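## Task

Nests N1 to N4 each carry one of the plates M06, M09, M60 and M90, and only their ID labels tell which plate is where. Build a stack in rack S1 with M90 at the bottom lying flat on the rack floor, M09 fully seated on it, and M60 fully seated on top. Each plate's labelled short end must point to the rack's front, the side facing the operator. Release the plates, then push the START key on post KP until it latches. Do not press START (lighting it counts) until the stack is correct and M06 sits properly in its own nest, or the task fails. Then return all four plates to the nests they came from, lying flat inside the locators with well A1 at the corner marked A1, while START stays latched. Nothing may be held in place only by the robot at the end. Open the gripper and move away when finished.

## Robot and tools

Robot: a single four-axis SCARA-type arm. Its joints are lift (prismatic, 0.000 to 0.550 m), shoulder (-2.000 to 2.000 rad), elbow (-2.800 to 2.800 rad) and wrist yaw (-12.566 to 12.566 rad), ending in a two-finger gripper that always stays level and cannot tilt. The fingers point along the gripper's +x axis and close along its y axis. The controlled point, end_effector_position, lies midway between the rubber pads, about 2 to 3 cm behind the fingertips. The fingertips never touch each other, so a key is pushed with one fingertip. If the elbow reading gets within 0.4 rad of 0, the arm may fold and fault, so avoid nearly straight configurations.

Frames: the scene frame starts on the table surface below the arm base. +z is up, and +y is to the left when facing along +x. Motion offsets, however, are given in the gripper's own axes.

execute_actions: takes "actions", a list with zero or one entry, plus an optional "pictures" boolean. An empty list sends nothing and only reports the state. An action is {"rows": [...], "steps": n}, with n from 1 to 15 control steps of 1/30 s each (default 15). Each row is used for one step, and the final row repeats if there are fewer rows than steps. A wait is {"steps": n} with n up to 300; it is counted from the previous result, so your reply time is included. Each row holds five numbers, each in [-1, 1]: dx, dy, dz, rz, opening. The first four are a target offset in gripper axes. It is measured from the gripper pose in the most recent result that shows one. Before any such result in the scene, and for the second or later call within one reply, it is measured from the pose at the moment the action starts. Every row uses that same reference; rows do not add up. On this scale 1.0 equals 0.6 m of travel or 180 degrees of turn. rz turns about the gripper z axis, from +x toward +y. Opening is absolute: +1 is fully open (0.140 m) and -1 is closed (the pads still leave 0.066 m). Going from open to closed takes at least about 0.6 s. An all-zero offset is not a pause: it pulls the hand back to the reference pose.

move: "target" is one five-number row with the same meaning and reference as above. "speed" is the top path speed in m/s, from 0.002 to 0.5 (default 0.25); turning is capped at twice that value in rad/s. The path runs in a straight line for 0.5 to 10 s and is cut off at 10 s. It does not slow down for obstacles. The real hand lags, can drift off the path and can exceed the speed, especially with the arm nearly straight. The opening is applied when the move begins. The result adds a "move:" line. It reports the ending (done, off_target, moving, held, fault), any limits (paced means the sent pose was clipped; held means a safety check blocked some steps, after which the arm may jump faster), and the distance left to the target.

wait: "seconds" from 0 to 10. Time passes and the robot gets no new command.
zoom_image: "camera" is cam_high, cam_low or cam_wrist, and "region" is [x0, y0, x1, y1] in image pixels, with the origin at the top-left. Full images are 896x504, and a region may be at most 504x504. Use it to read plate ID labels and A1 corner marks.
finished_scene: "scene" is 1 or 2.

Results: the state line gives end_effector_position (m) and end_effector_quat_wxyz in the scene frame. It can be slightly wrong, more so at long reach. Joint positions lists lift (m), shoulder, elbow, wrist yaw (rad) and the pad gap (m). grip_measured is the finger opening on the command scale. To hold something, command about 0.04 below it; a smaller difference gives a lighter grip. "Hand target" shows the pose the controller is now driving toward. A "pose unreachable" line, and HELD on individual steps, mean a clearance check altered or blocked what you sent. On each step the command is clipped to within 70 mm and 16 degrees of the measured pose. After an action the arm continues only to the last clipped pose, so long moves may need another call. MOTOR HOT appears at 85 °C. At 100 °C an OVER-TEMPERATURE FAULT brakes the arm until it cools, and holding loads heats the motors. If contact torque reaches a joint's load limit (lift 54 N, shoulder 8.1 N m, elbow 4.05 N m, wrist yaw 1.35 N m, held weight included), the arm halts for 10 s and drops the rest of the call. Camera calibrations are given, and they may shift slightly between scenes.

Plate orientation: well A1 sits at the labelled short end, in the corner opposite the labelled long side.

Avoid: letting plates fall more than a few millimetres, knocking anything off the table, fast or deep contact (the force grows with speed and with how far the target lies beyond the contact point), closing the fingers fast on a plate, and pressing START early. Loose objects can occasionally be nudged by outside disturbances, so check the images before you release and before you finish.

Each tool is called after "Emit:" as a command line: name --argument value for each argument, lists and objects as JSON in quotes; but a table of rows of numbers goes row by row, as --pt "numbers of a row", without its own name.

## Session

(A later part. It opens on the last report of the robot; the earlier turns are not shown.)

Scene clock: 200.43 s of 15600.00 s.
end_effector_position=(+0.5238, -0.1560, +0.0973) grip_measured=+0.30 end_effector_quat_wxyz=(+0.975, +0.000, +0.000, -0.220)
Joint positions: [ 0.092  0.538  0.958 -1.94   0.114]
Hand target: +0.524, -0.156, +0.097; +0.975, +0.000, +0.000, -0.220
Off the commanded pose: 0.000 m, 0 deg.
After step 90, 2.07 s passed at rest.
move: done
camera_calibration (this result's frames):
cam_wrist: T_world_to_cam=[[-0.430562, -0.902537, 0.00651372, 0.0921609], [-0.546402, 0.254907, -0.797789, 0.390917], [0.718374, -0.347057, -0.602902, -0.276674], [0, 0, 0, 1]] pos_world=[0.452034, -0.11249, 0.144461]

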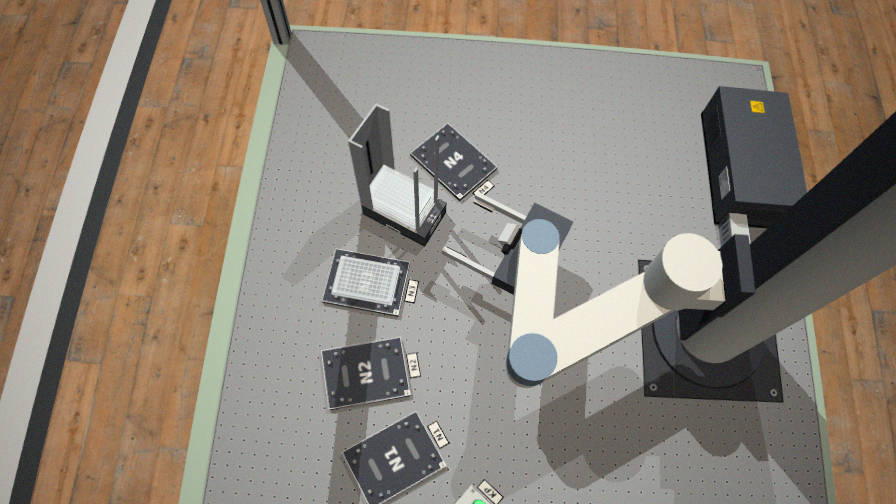

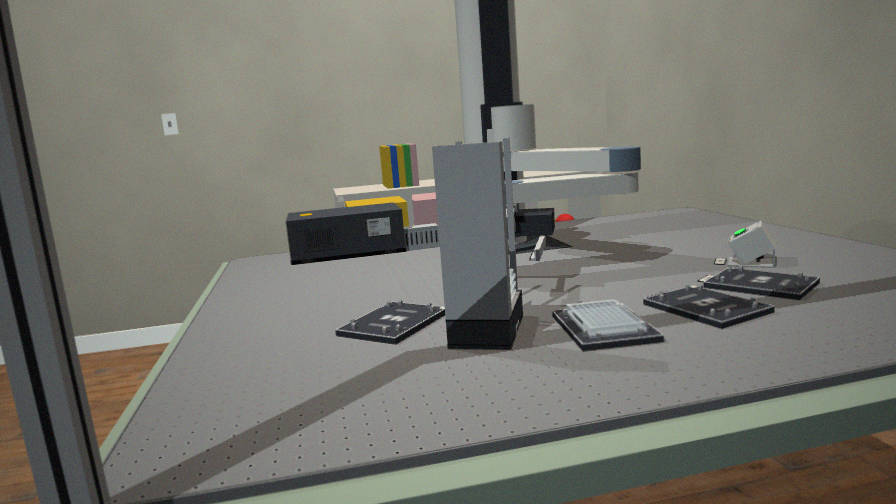

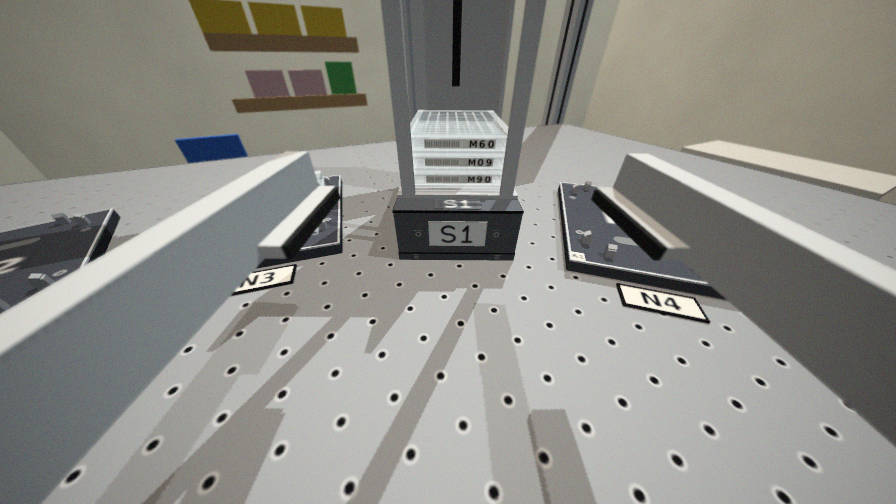

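Emit:
move --target '[0.2691,0,0,0,0.3]' --speed 0.15

Emit:
move --target '[0,0,0,0,-0.62]'

Emit:
move --target '[0,0,0.395,0,-0.62]' --speed 0.15

Emit:
move --target '[-0.2024,0.5714,0,0.2198,-0.62]' --speed 0.3

Emit:
move --target '[0,0,-0.46,0,-0.62]' --speed 0.3

Scene clock: 210.70 s of 15600.00 s.
end_effector_position=(+0.6696, -0.2254, +0.0973) grip_measured=+0.30 end_effector_quat_wxyz=(+0.975, +0.000, +0.000, -0.220)
Joint positions: [ 0.092  0.2    1.772 -2.416  0.114]
Hand target: +0.670, -0.225, +0.097; +0.975, +0.000, +0.000, -0.220
Off the commanded pose: 0.000 m, 0 deg.
After step 90, 5.83 s passed at rest.
move: done
camera_calibration (this result's frames):
cam_wrist: T_world_to_cam=[[-0.43042, -0.902605, 0.00651372, 0.092258], [-0.546442, 0.254822, -0.797789, 0.488273], [0.718428, -0.346944, -0.602902, -0.405494], [0, 0, 0, 1]] pos_world=[0.597841, -0.181833, 0.144465]

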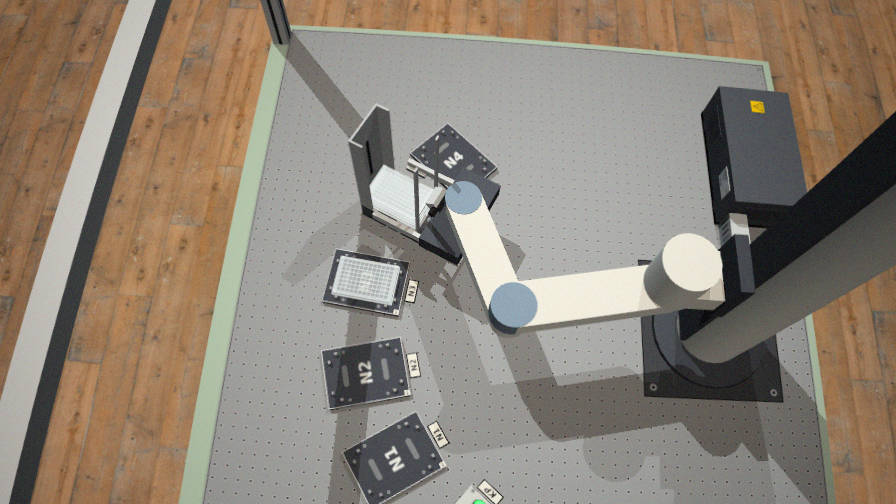

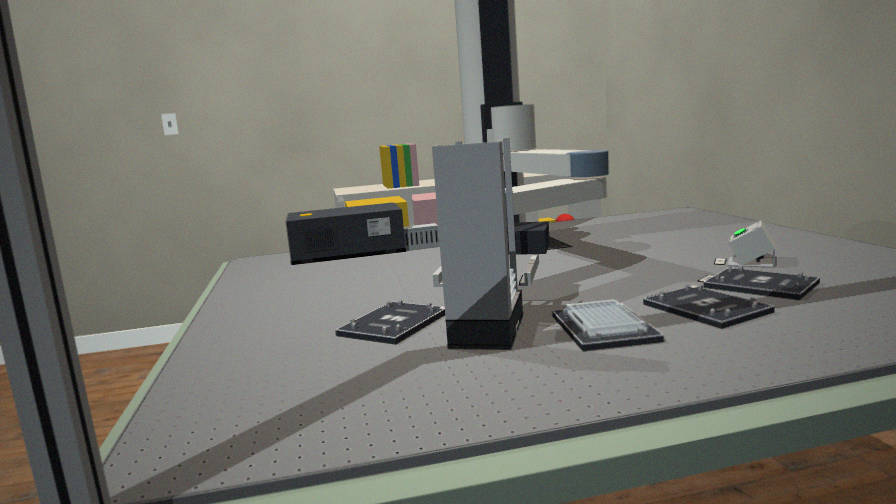

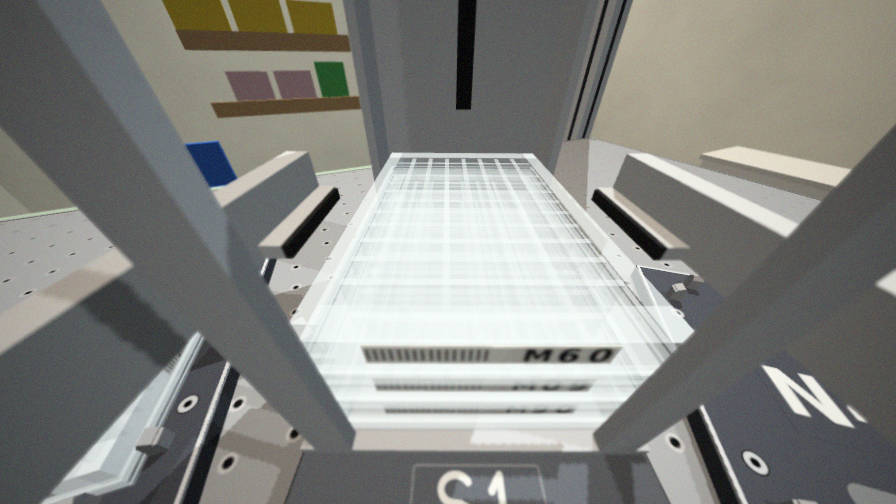

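Scene clock: 211.20 s of 15600.00 s.
end_effector_position=(+0.6696, -0.2254, +0.0973) grip_measured=-0.57 end_effector_quat_wxyz=(+0.975, +0.000, +0.000, -0.220)
Joint positions: [ 0.092  0.2    1.772 -2.416  0.082]
Hand target: +0.670, -0.225, +0.097; +0.975, +0.000, +0.000, -0.220
Off the commanded pose: 0.000 m, 0 deg.
move: done
camera_calibration (this result's frames):
cam_wrist: T_world_to_cam=[[-0.430444, -0.902594, 0.00651372, 0.0922694], [-0.546435, 0.254836, -0.797789, 0.488271], [0.718419, -0.346963, -0.602902, -0.405491], [0, 0, 0, 1]] pos_world=[0.597838, -0.181838, 0.144465]

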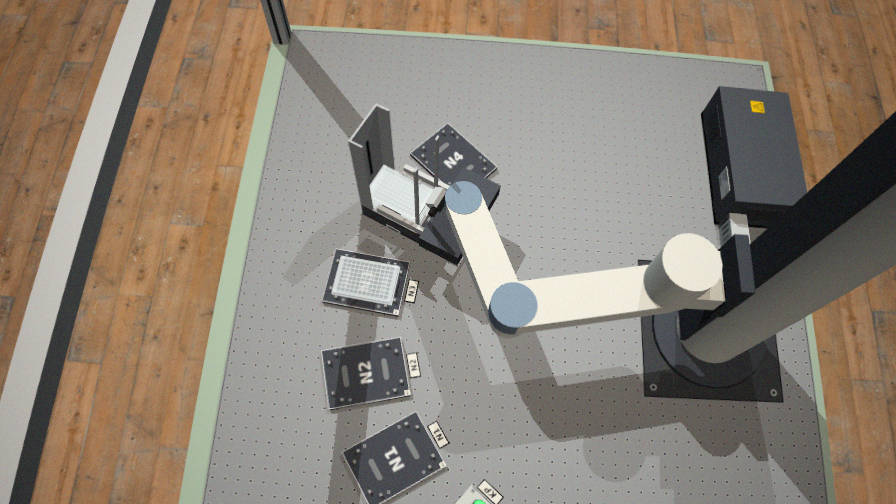

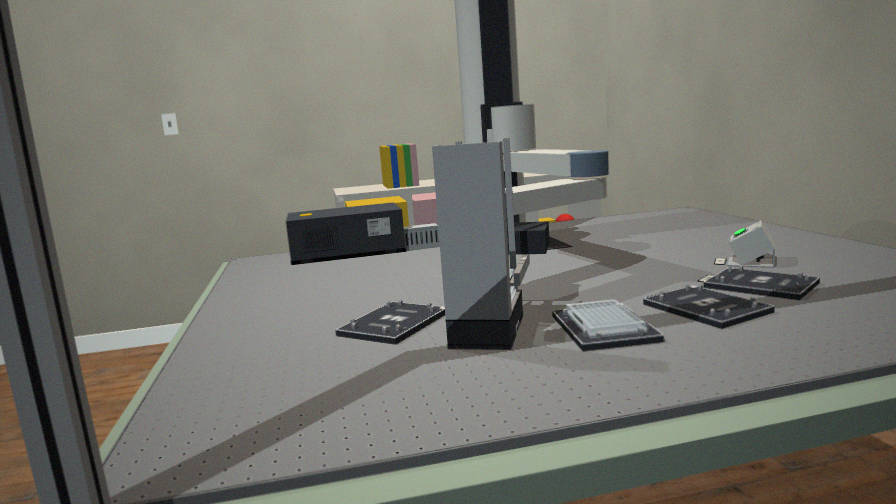

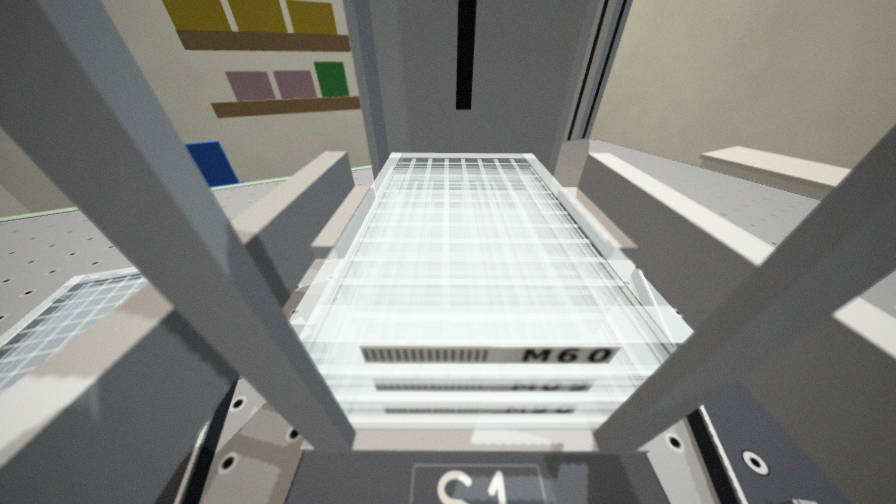

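Scene clock: 213.13 s of 15600.00 s.
end_effector_position=(+0.6697, -0.2254, +0.3343) grip_measured=-0.57 end_effector_quat_wxyz=(+0.975, +0.000, +0.000, -0.220)
Joint positions: [ 0.329  0.2    1.772 -2.416  0.082]
Hand target: +0.670, -0.225, +0.334; +0.975, +0.000, +0.000, -0.220
Off the commanded pose: 0.000 m, 0 deg.
move: done
camera_calibration (this result's frames):
cam_wrist: T_world_to_cam=[[-0.430406, -0.902612, 0.00651372, 0.0907093], [-0.546446, 0.254813, -0.797789, 0.677392], [0.718434, -0.346932, -0.602902, -0.262581], [0, 0, 0, 1]] pos_world=[0.597847, -0.181831, 0.381514]

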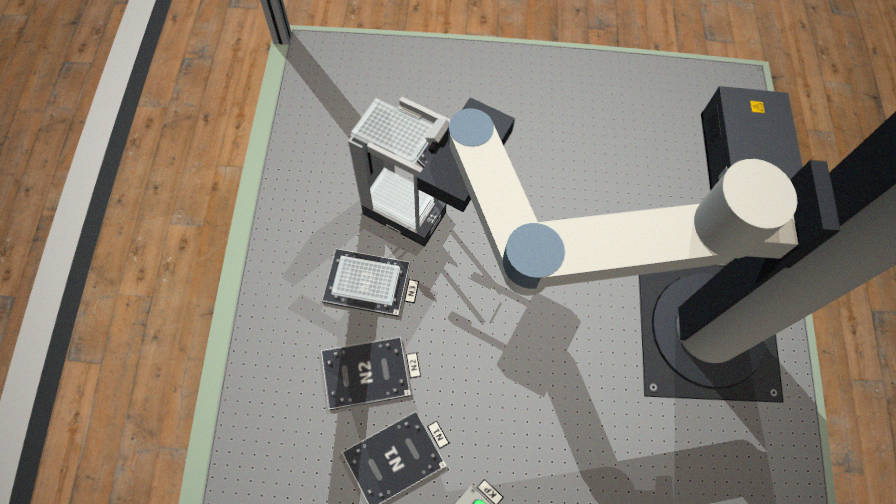

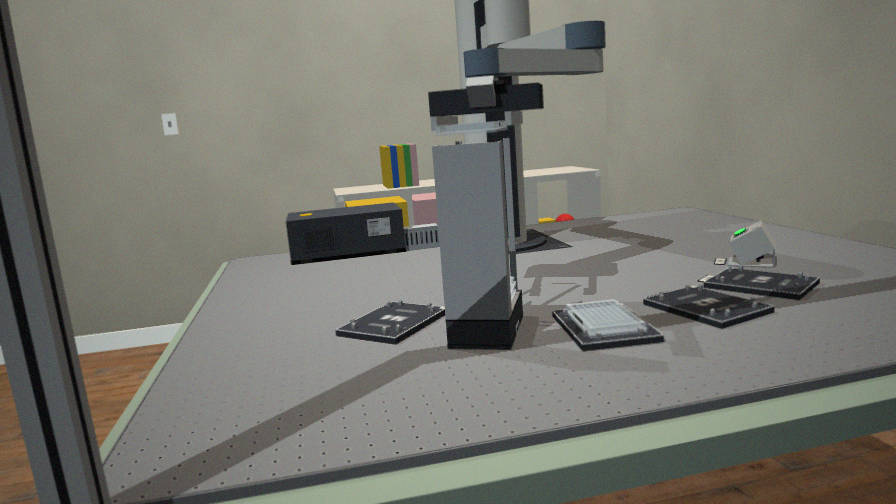

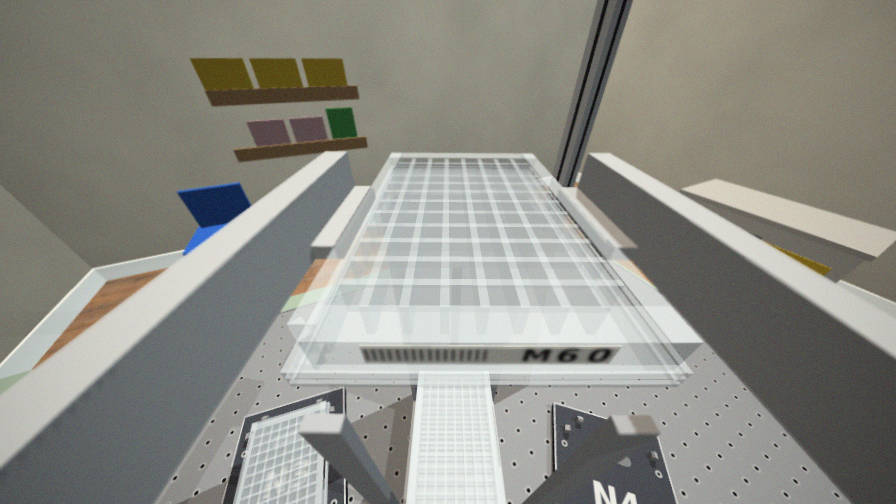

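Scene clock: 214.70 s of 15600.00 s.
end_effector_position=(+0.7071, +0.1366, +0.3343) grip_measured=-0.57 end_effector_quat_wxyz=(+0.992, +0.000, +0.000, +0.123)
Joint positions: [ 0.329  0.859  1.808 -2.42   0.082]
Hand target: +0.707, +0.136, +0.334; +0.992, +0.000, +0.000, +0.123
Off the commanded pose: 0.000 m, 0 deg.
move: done
camera_calibration (this result's frames):
cam_wrist: T_world_to_cam=[[0.243629, -0.969847, 0.00651372, -0.03387], [-0.583481, -0.151931, -0.797789, 0.687376], [0.774722, 0.190564, -0.602902, -0.277139], [0, 0, 0, 1]] pos_world=[0.624029, 0.124397, 0.381514]

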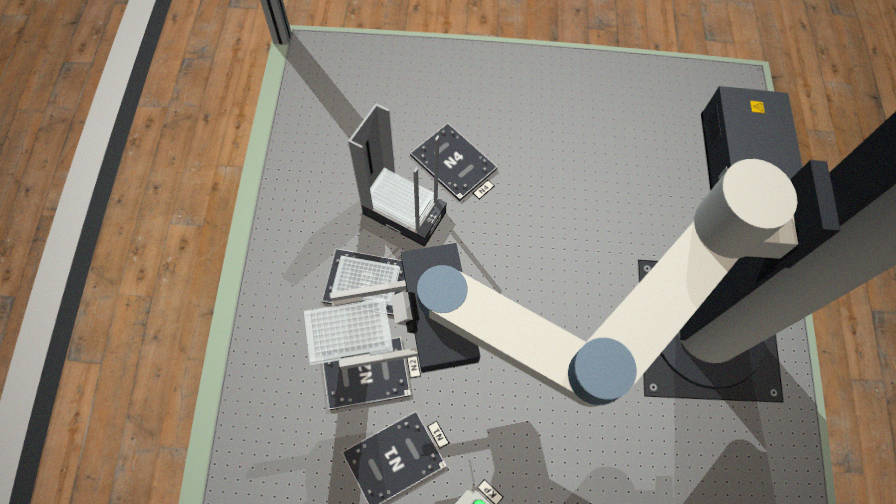

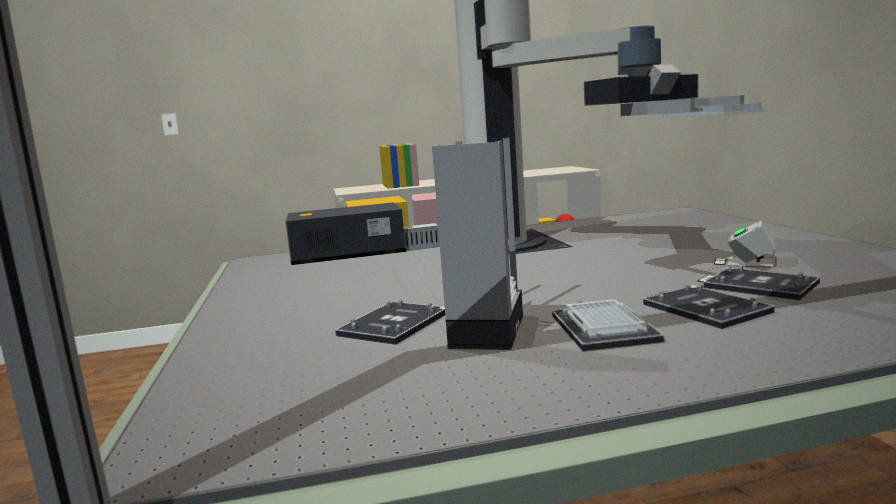

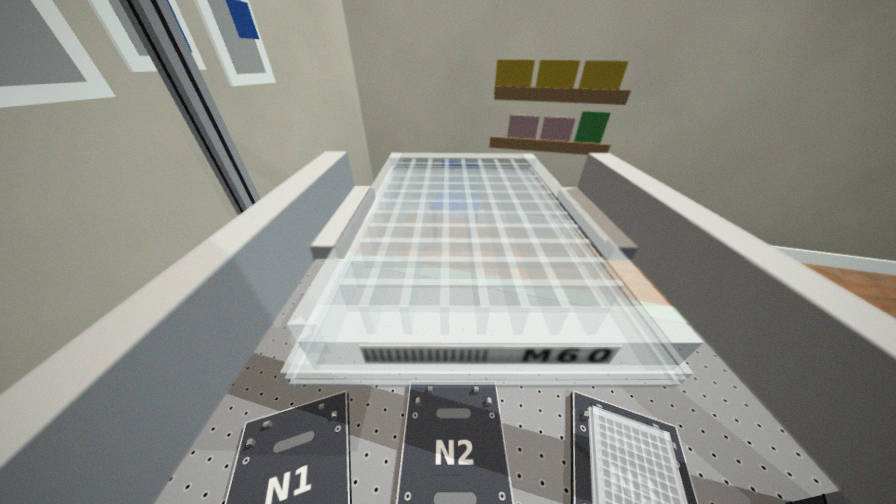

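Scene clock: 216.10 s of 15600.00 s.
end_effector_position=(+0.7071, +0.1366, +0.0582) grip_measured=-0.57 end_effector_quat_wxyz=(+0.992, +0.000, +0.000, +0.123)
Joint positions: [ 0.053  0.859  1.808 -2.42   0.082]
Hand target: +0.707, +0.137, +0.058; +0.992, +0.000, +0.000, +0.123
Off the commanded pose: 0.000 m, 0 deg.
move: done
camera_calibration (this result's frames):
cam_wrist: T_world_to_cam=[[0.243607, -0.969852, 0.00651372, -0.0320642], [-0.583485, -0.151918, -0.797789, 0.467125], [0.774727, 0.190546, -0.602902, -0.443581], [0, 0, 0, 1]] pos_world=[0.624026, 0.12439, 0.10544]

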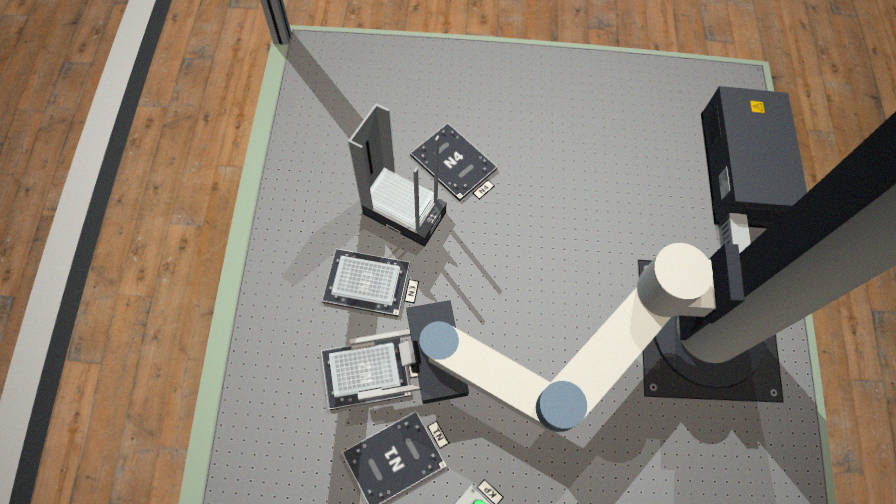

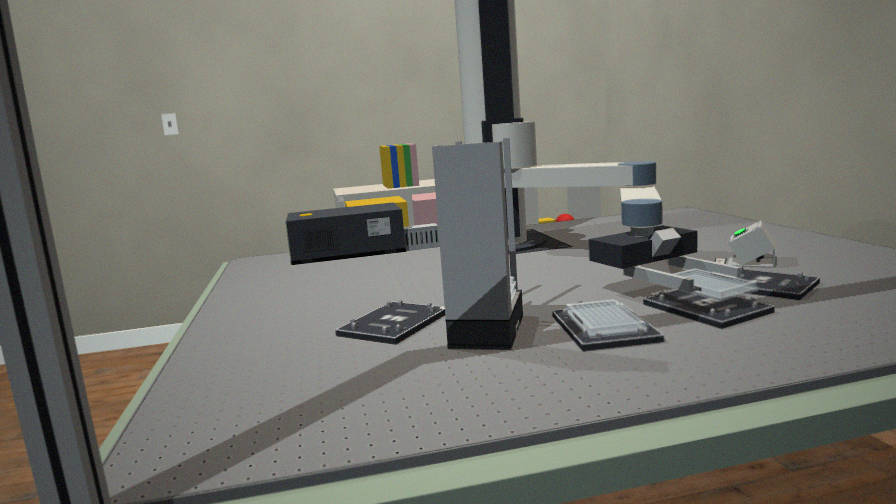

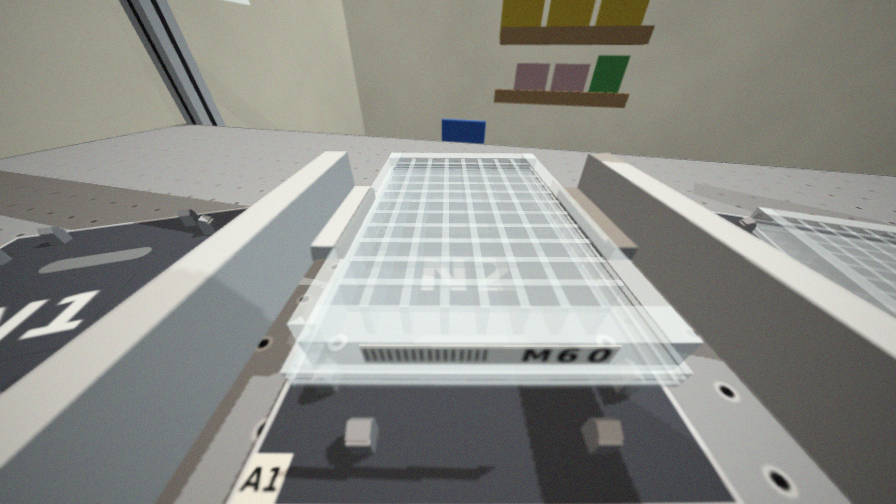

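Emit:
move --target '[0.0006,-0.0011,-0.039,0,-0.62]' --speed 0.025

Emit:
move --target '[0,0,0,0,0.3]'

Emit:
move --target '[0,0,0.0825,0,0.3]'

Emit:
move --target '[-0.4163,-0.3975,0,-0.22,0.3]' --speed 0.4

Scene clock: 222.77 s of 15600.00 s.
end_effector_position=(+0.7076, +0.1361, +0.0348) grip_measured=-0.57 end_effector_quat_wxyz=(+0.992, +0.000, +0.000, +0.123)
Joint positions: [ 0.03   0.857  1.81  -2.42   0.082]
Hand target: +0.708, +0.136, +0.035; +0.992, +0.000, +0.000, +0.123
Off the commanded pose: 0.000 m, 0 deg.
After step 90, 2.50 s passed at rest.
move: done
camera_calibration (this result's frames):
cam_wrist: T_world_to_cam=[[0.24344, -0.969894, 0.00651372, -0.0324247], [-0.583511, -0.151817, -0.797789, 0.448606], [0.774759, 0.190413, -0.602902, -0.458013], [0, 0, 0, 1]] pos_world=[0.62451, 0.123869, 0.0819667]

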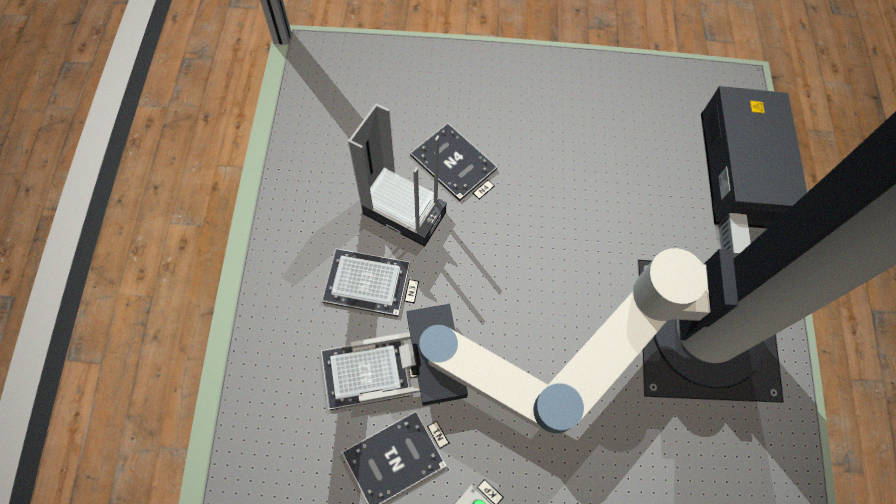

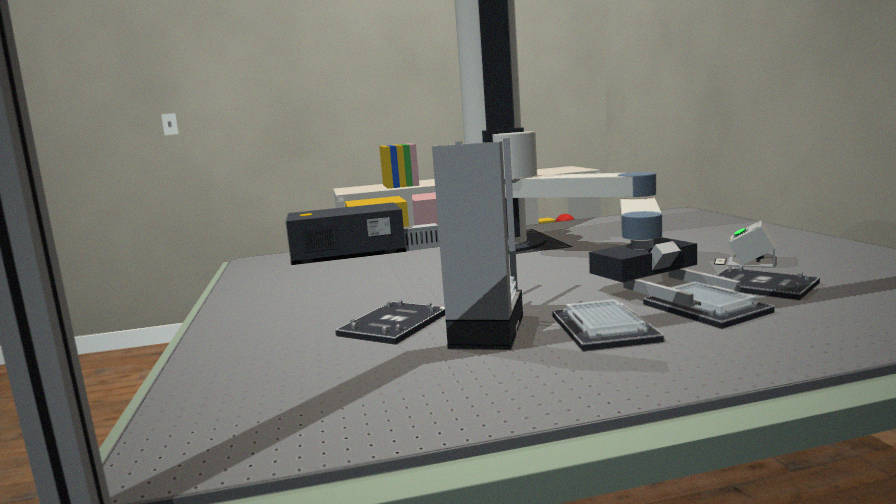

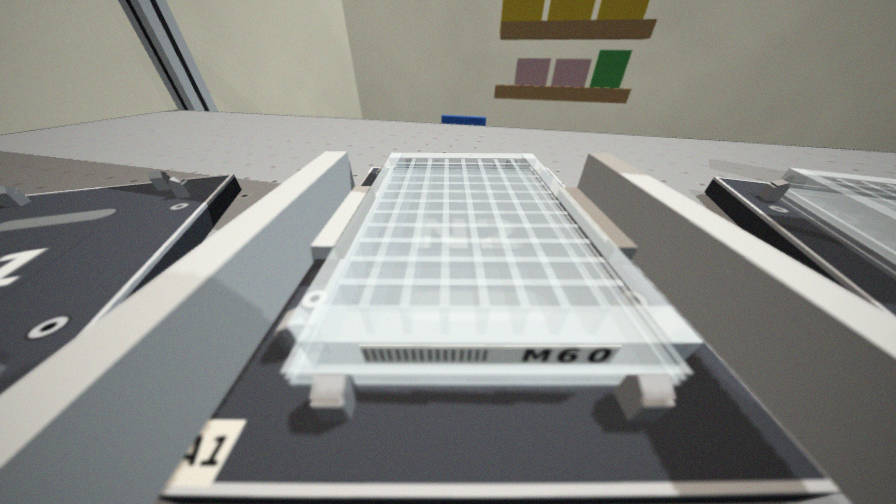

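Scene clock: 223.27 s of 15600.00 s.
end_effector_position=(+0.7076, +0.1361, +0.0348) grip_measured=+0.30 end_effector_quat_wxyz=(+0.992, +0.000, +0.000, +0.123)
Joint positions: [ 0.03   0.857  1.81  -2.42   0.114]
Hand target: +0.708, +0.136, +0.035; +0.992, +0.000, +0.000, +0.123
Off the commanded pose: 0.000 m, 0 deg.
move: done
camera_calibration (this result's frames):
cam_wrist: T_world_to_cam=[[0.243453, -0.969891, 0.00651372, -0.0324271], [-0.583509, -0.151825, -0.797789, 0.448605], [0.774757, 0.190423, -0.602902, -0.458013], [0, 0, 0, 1]] pos_world=[0.624508, 0.123875, 0.0819667]

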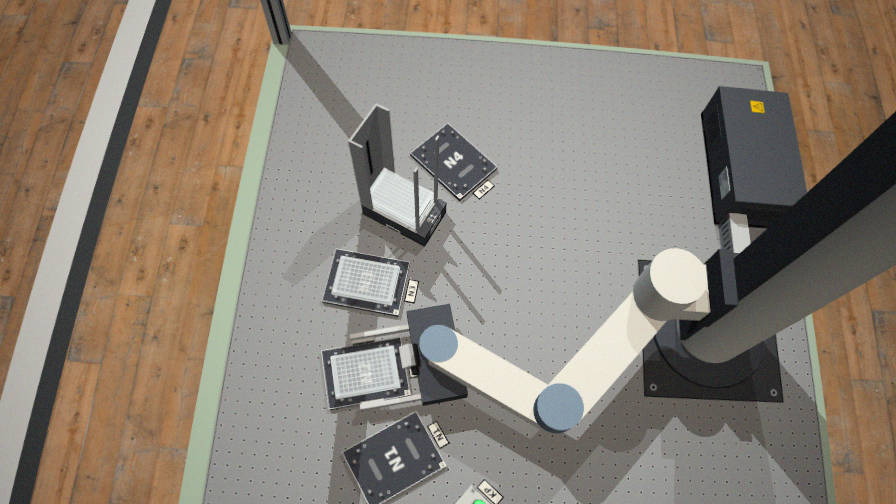

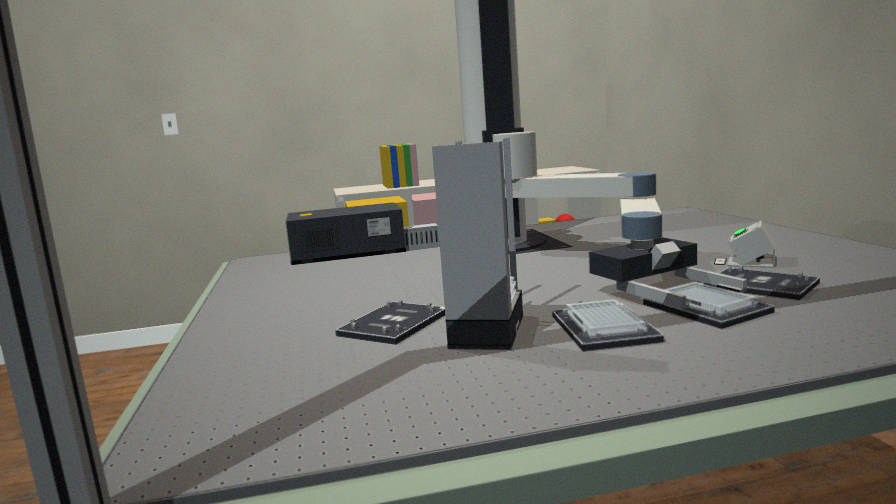

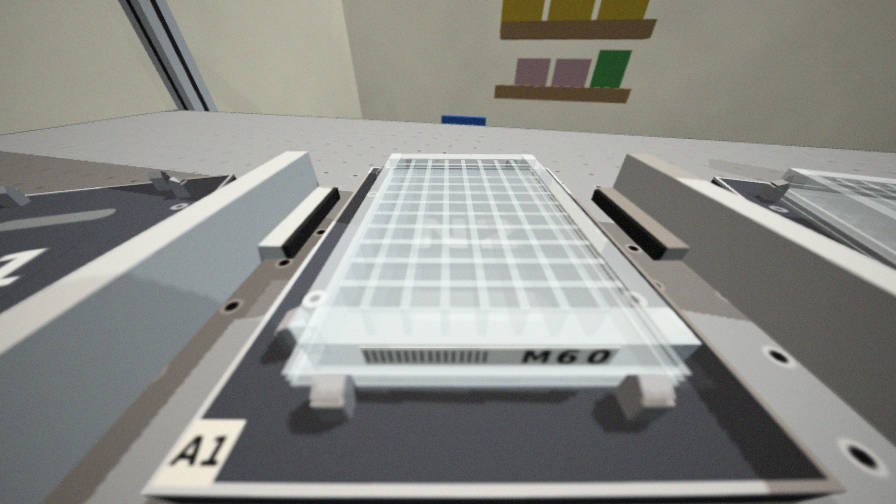

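Scene clock: 224.00 s of 15600.00 s.
end_effector_position=(+0.7076, +0.1361, +0.0843) grip_measured=+0.30 end_effector_quat_wxyz=(+0.992, +0.000, +0.000, +0.123)
Joint positions: [ 0.079  0.857  1.81  -2.42   0.114]
Hand target: +0.708, +0.136, +0.084; +0.992, +0.000, +0.000, +0.123
Off the commanded pose: 0.000 m, 0 deg.
move: done
camera_calibration (this result's frames):
cam_wrist: T_world_to_cam=[[0.243484, -0.969883, 0.00651372, -0.0327628], [-0.583504, -0.151844, -0.797789, 0.488147], [0.774751, 0.190448, -0.602902, -0.428135], [0, 0, 0, 1]] pos_world=[0.624511, 0.123883, 0.131528]

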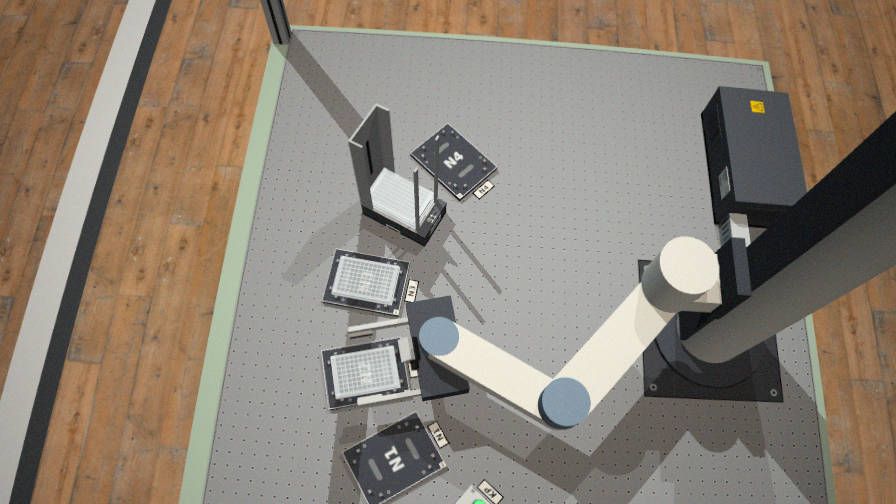

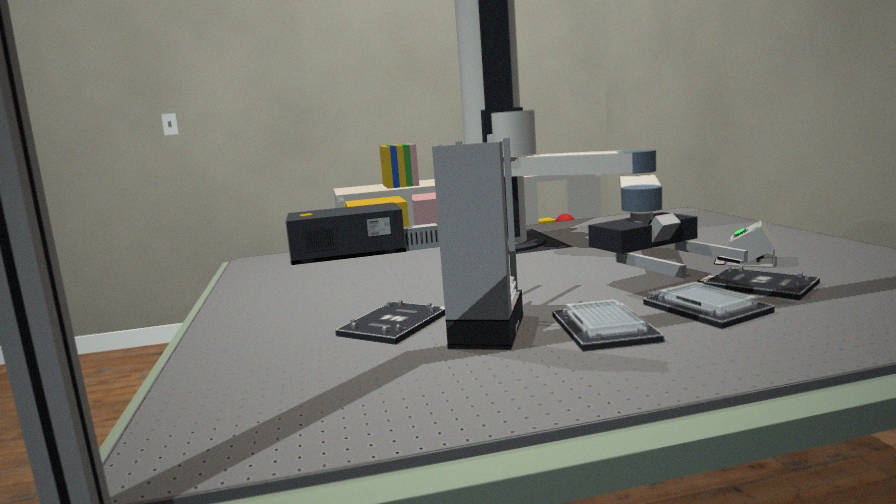

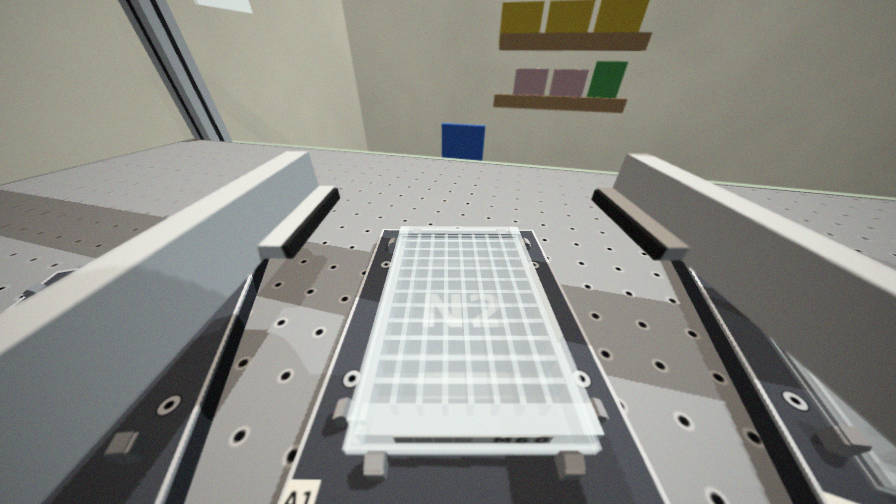

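Scene clock: 225.33 s of 15600.00 s.
end_effector_position=(+0.5237, -0.1565, +0.0843) grip_measured=+0.30 end_effector_quat_wxyz=(+0.975, +0.000, +0.000, -0.221)
Joint positions: [ 0.079  0.536  0.958 -1.939  0.114]
Hand target: +0.524, -0.156, +0.084; +0.975, +0.000, +0.000, -0.220
Off the commanded pose: 0.000 m, 0 deg.
move: done
camera_calibration (this result's frames):
cam_wrist: T_world_to_cam=[[-0.43113, -0.902266, 0.00651372, 0.0921543], [-0.546242, 0.255251, -0.797789, 0.380588], [0.718155, -0.347508, -0.602902, -0.284485], [0, 0, 0, 1]] pos_world=[0.451928, -0.112859, 0.131512]

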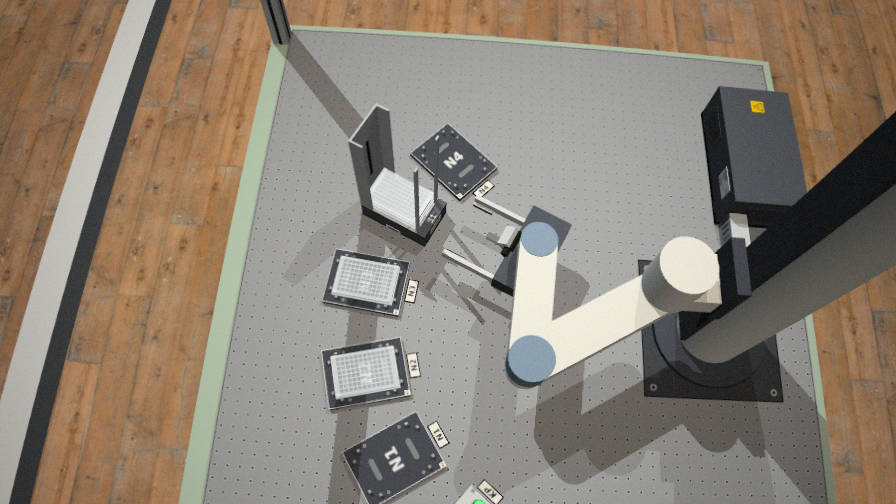

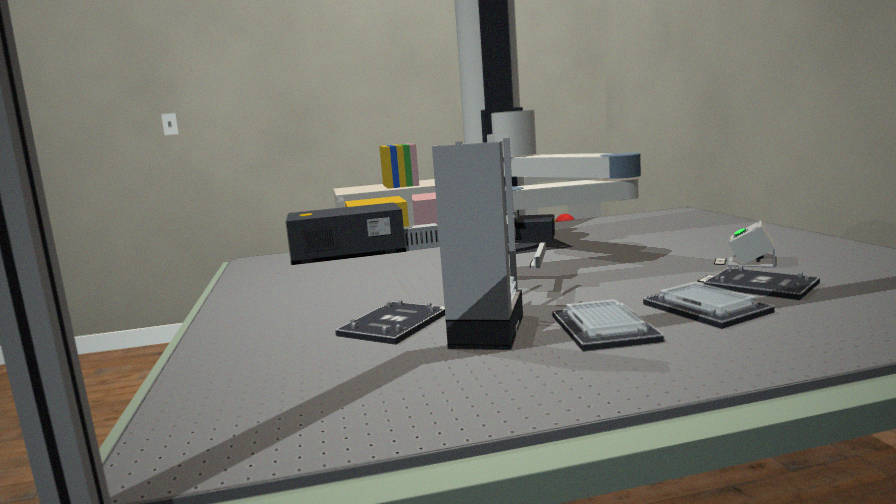

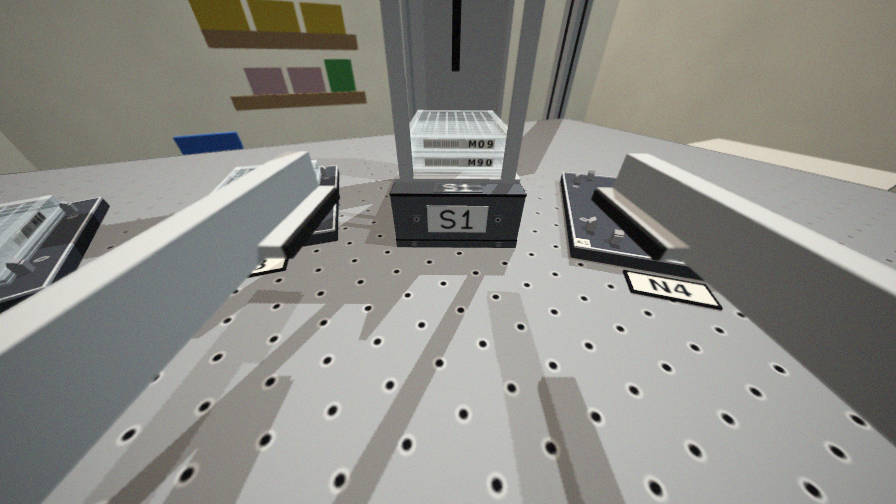

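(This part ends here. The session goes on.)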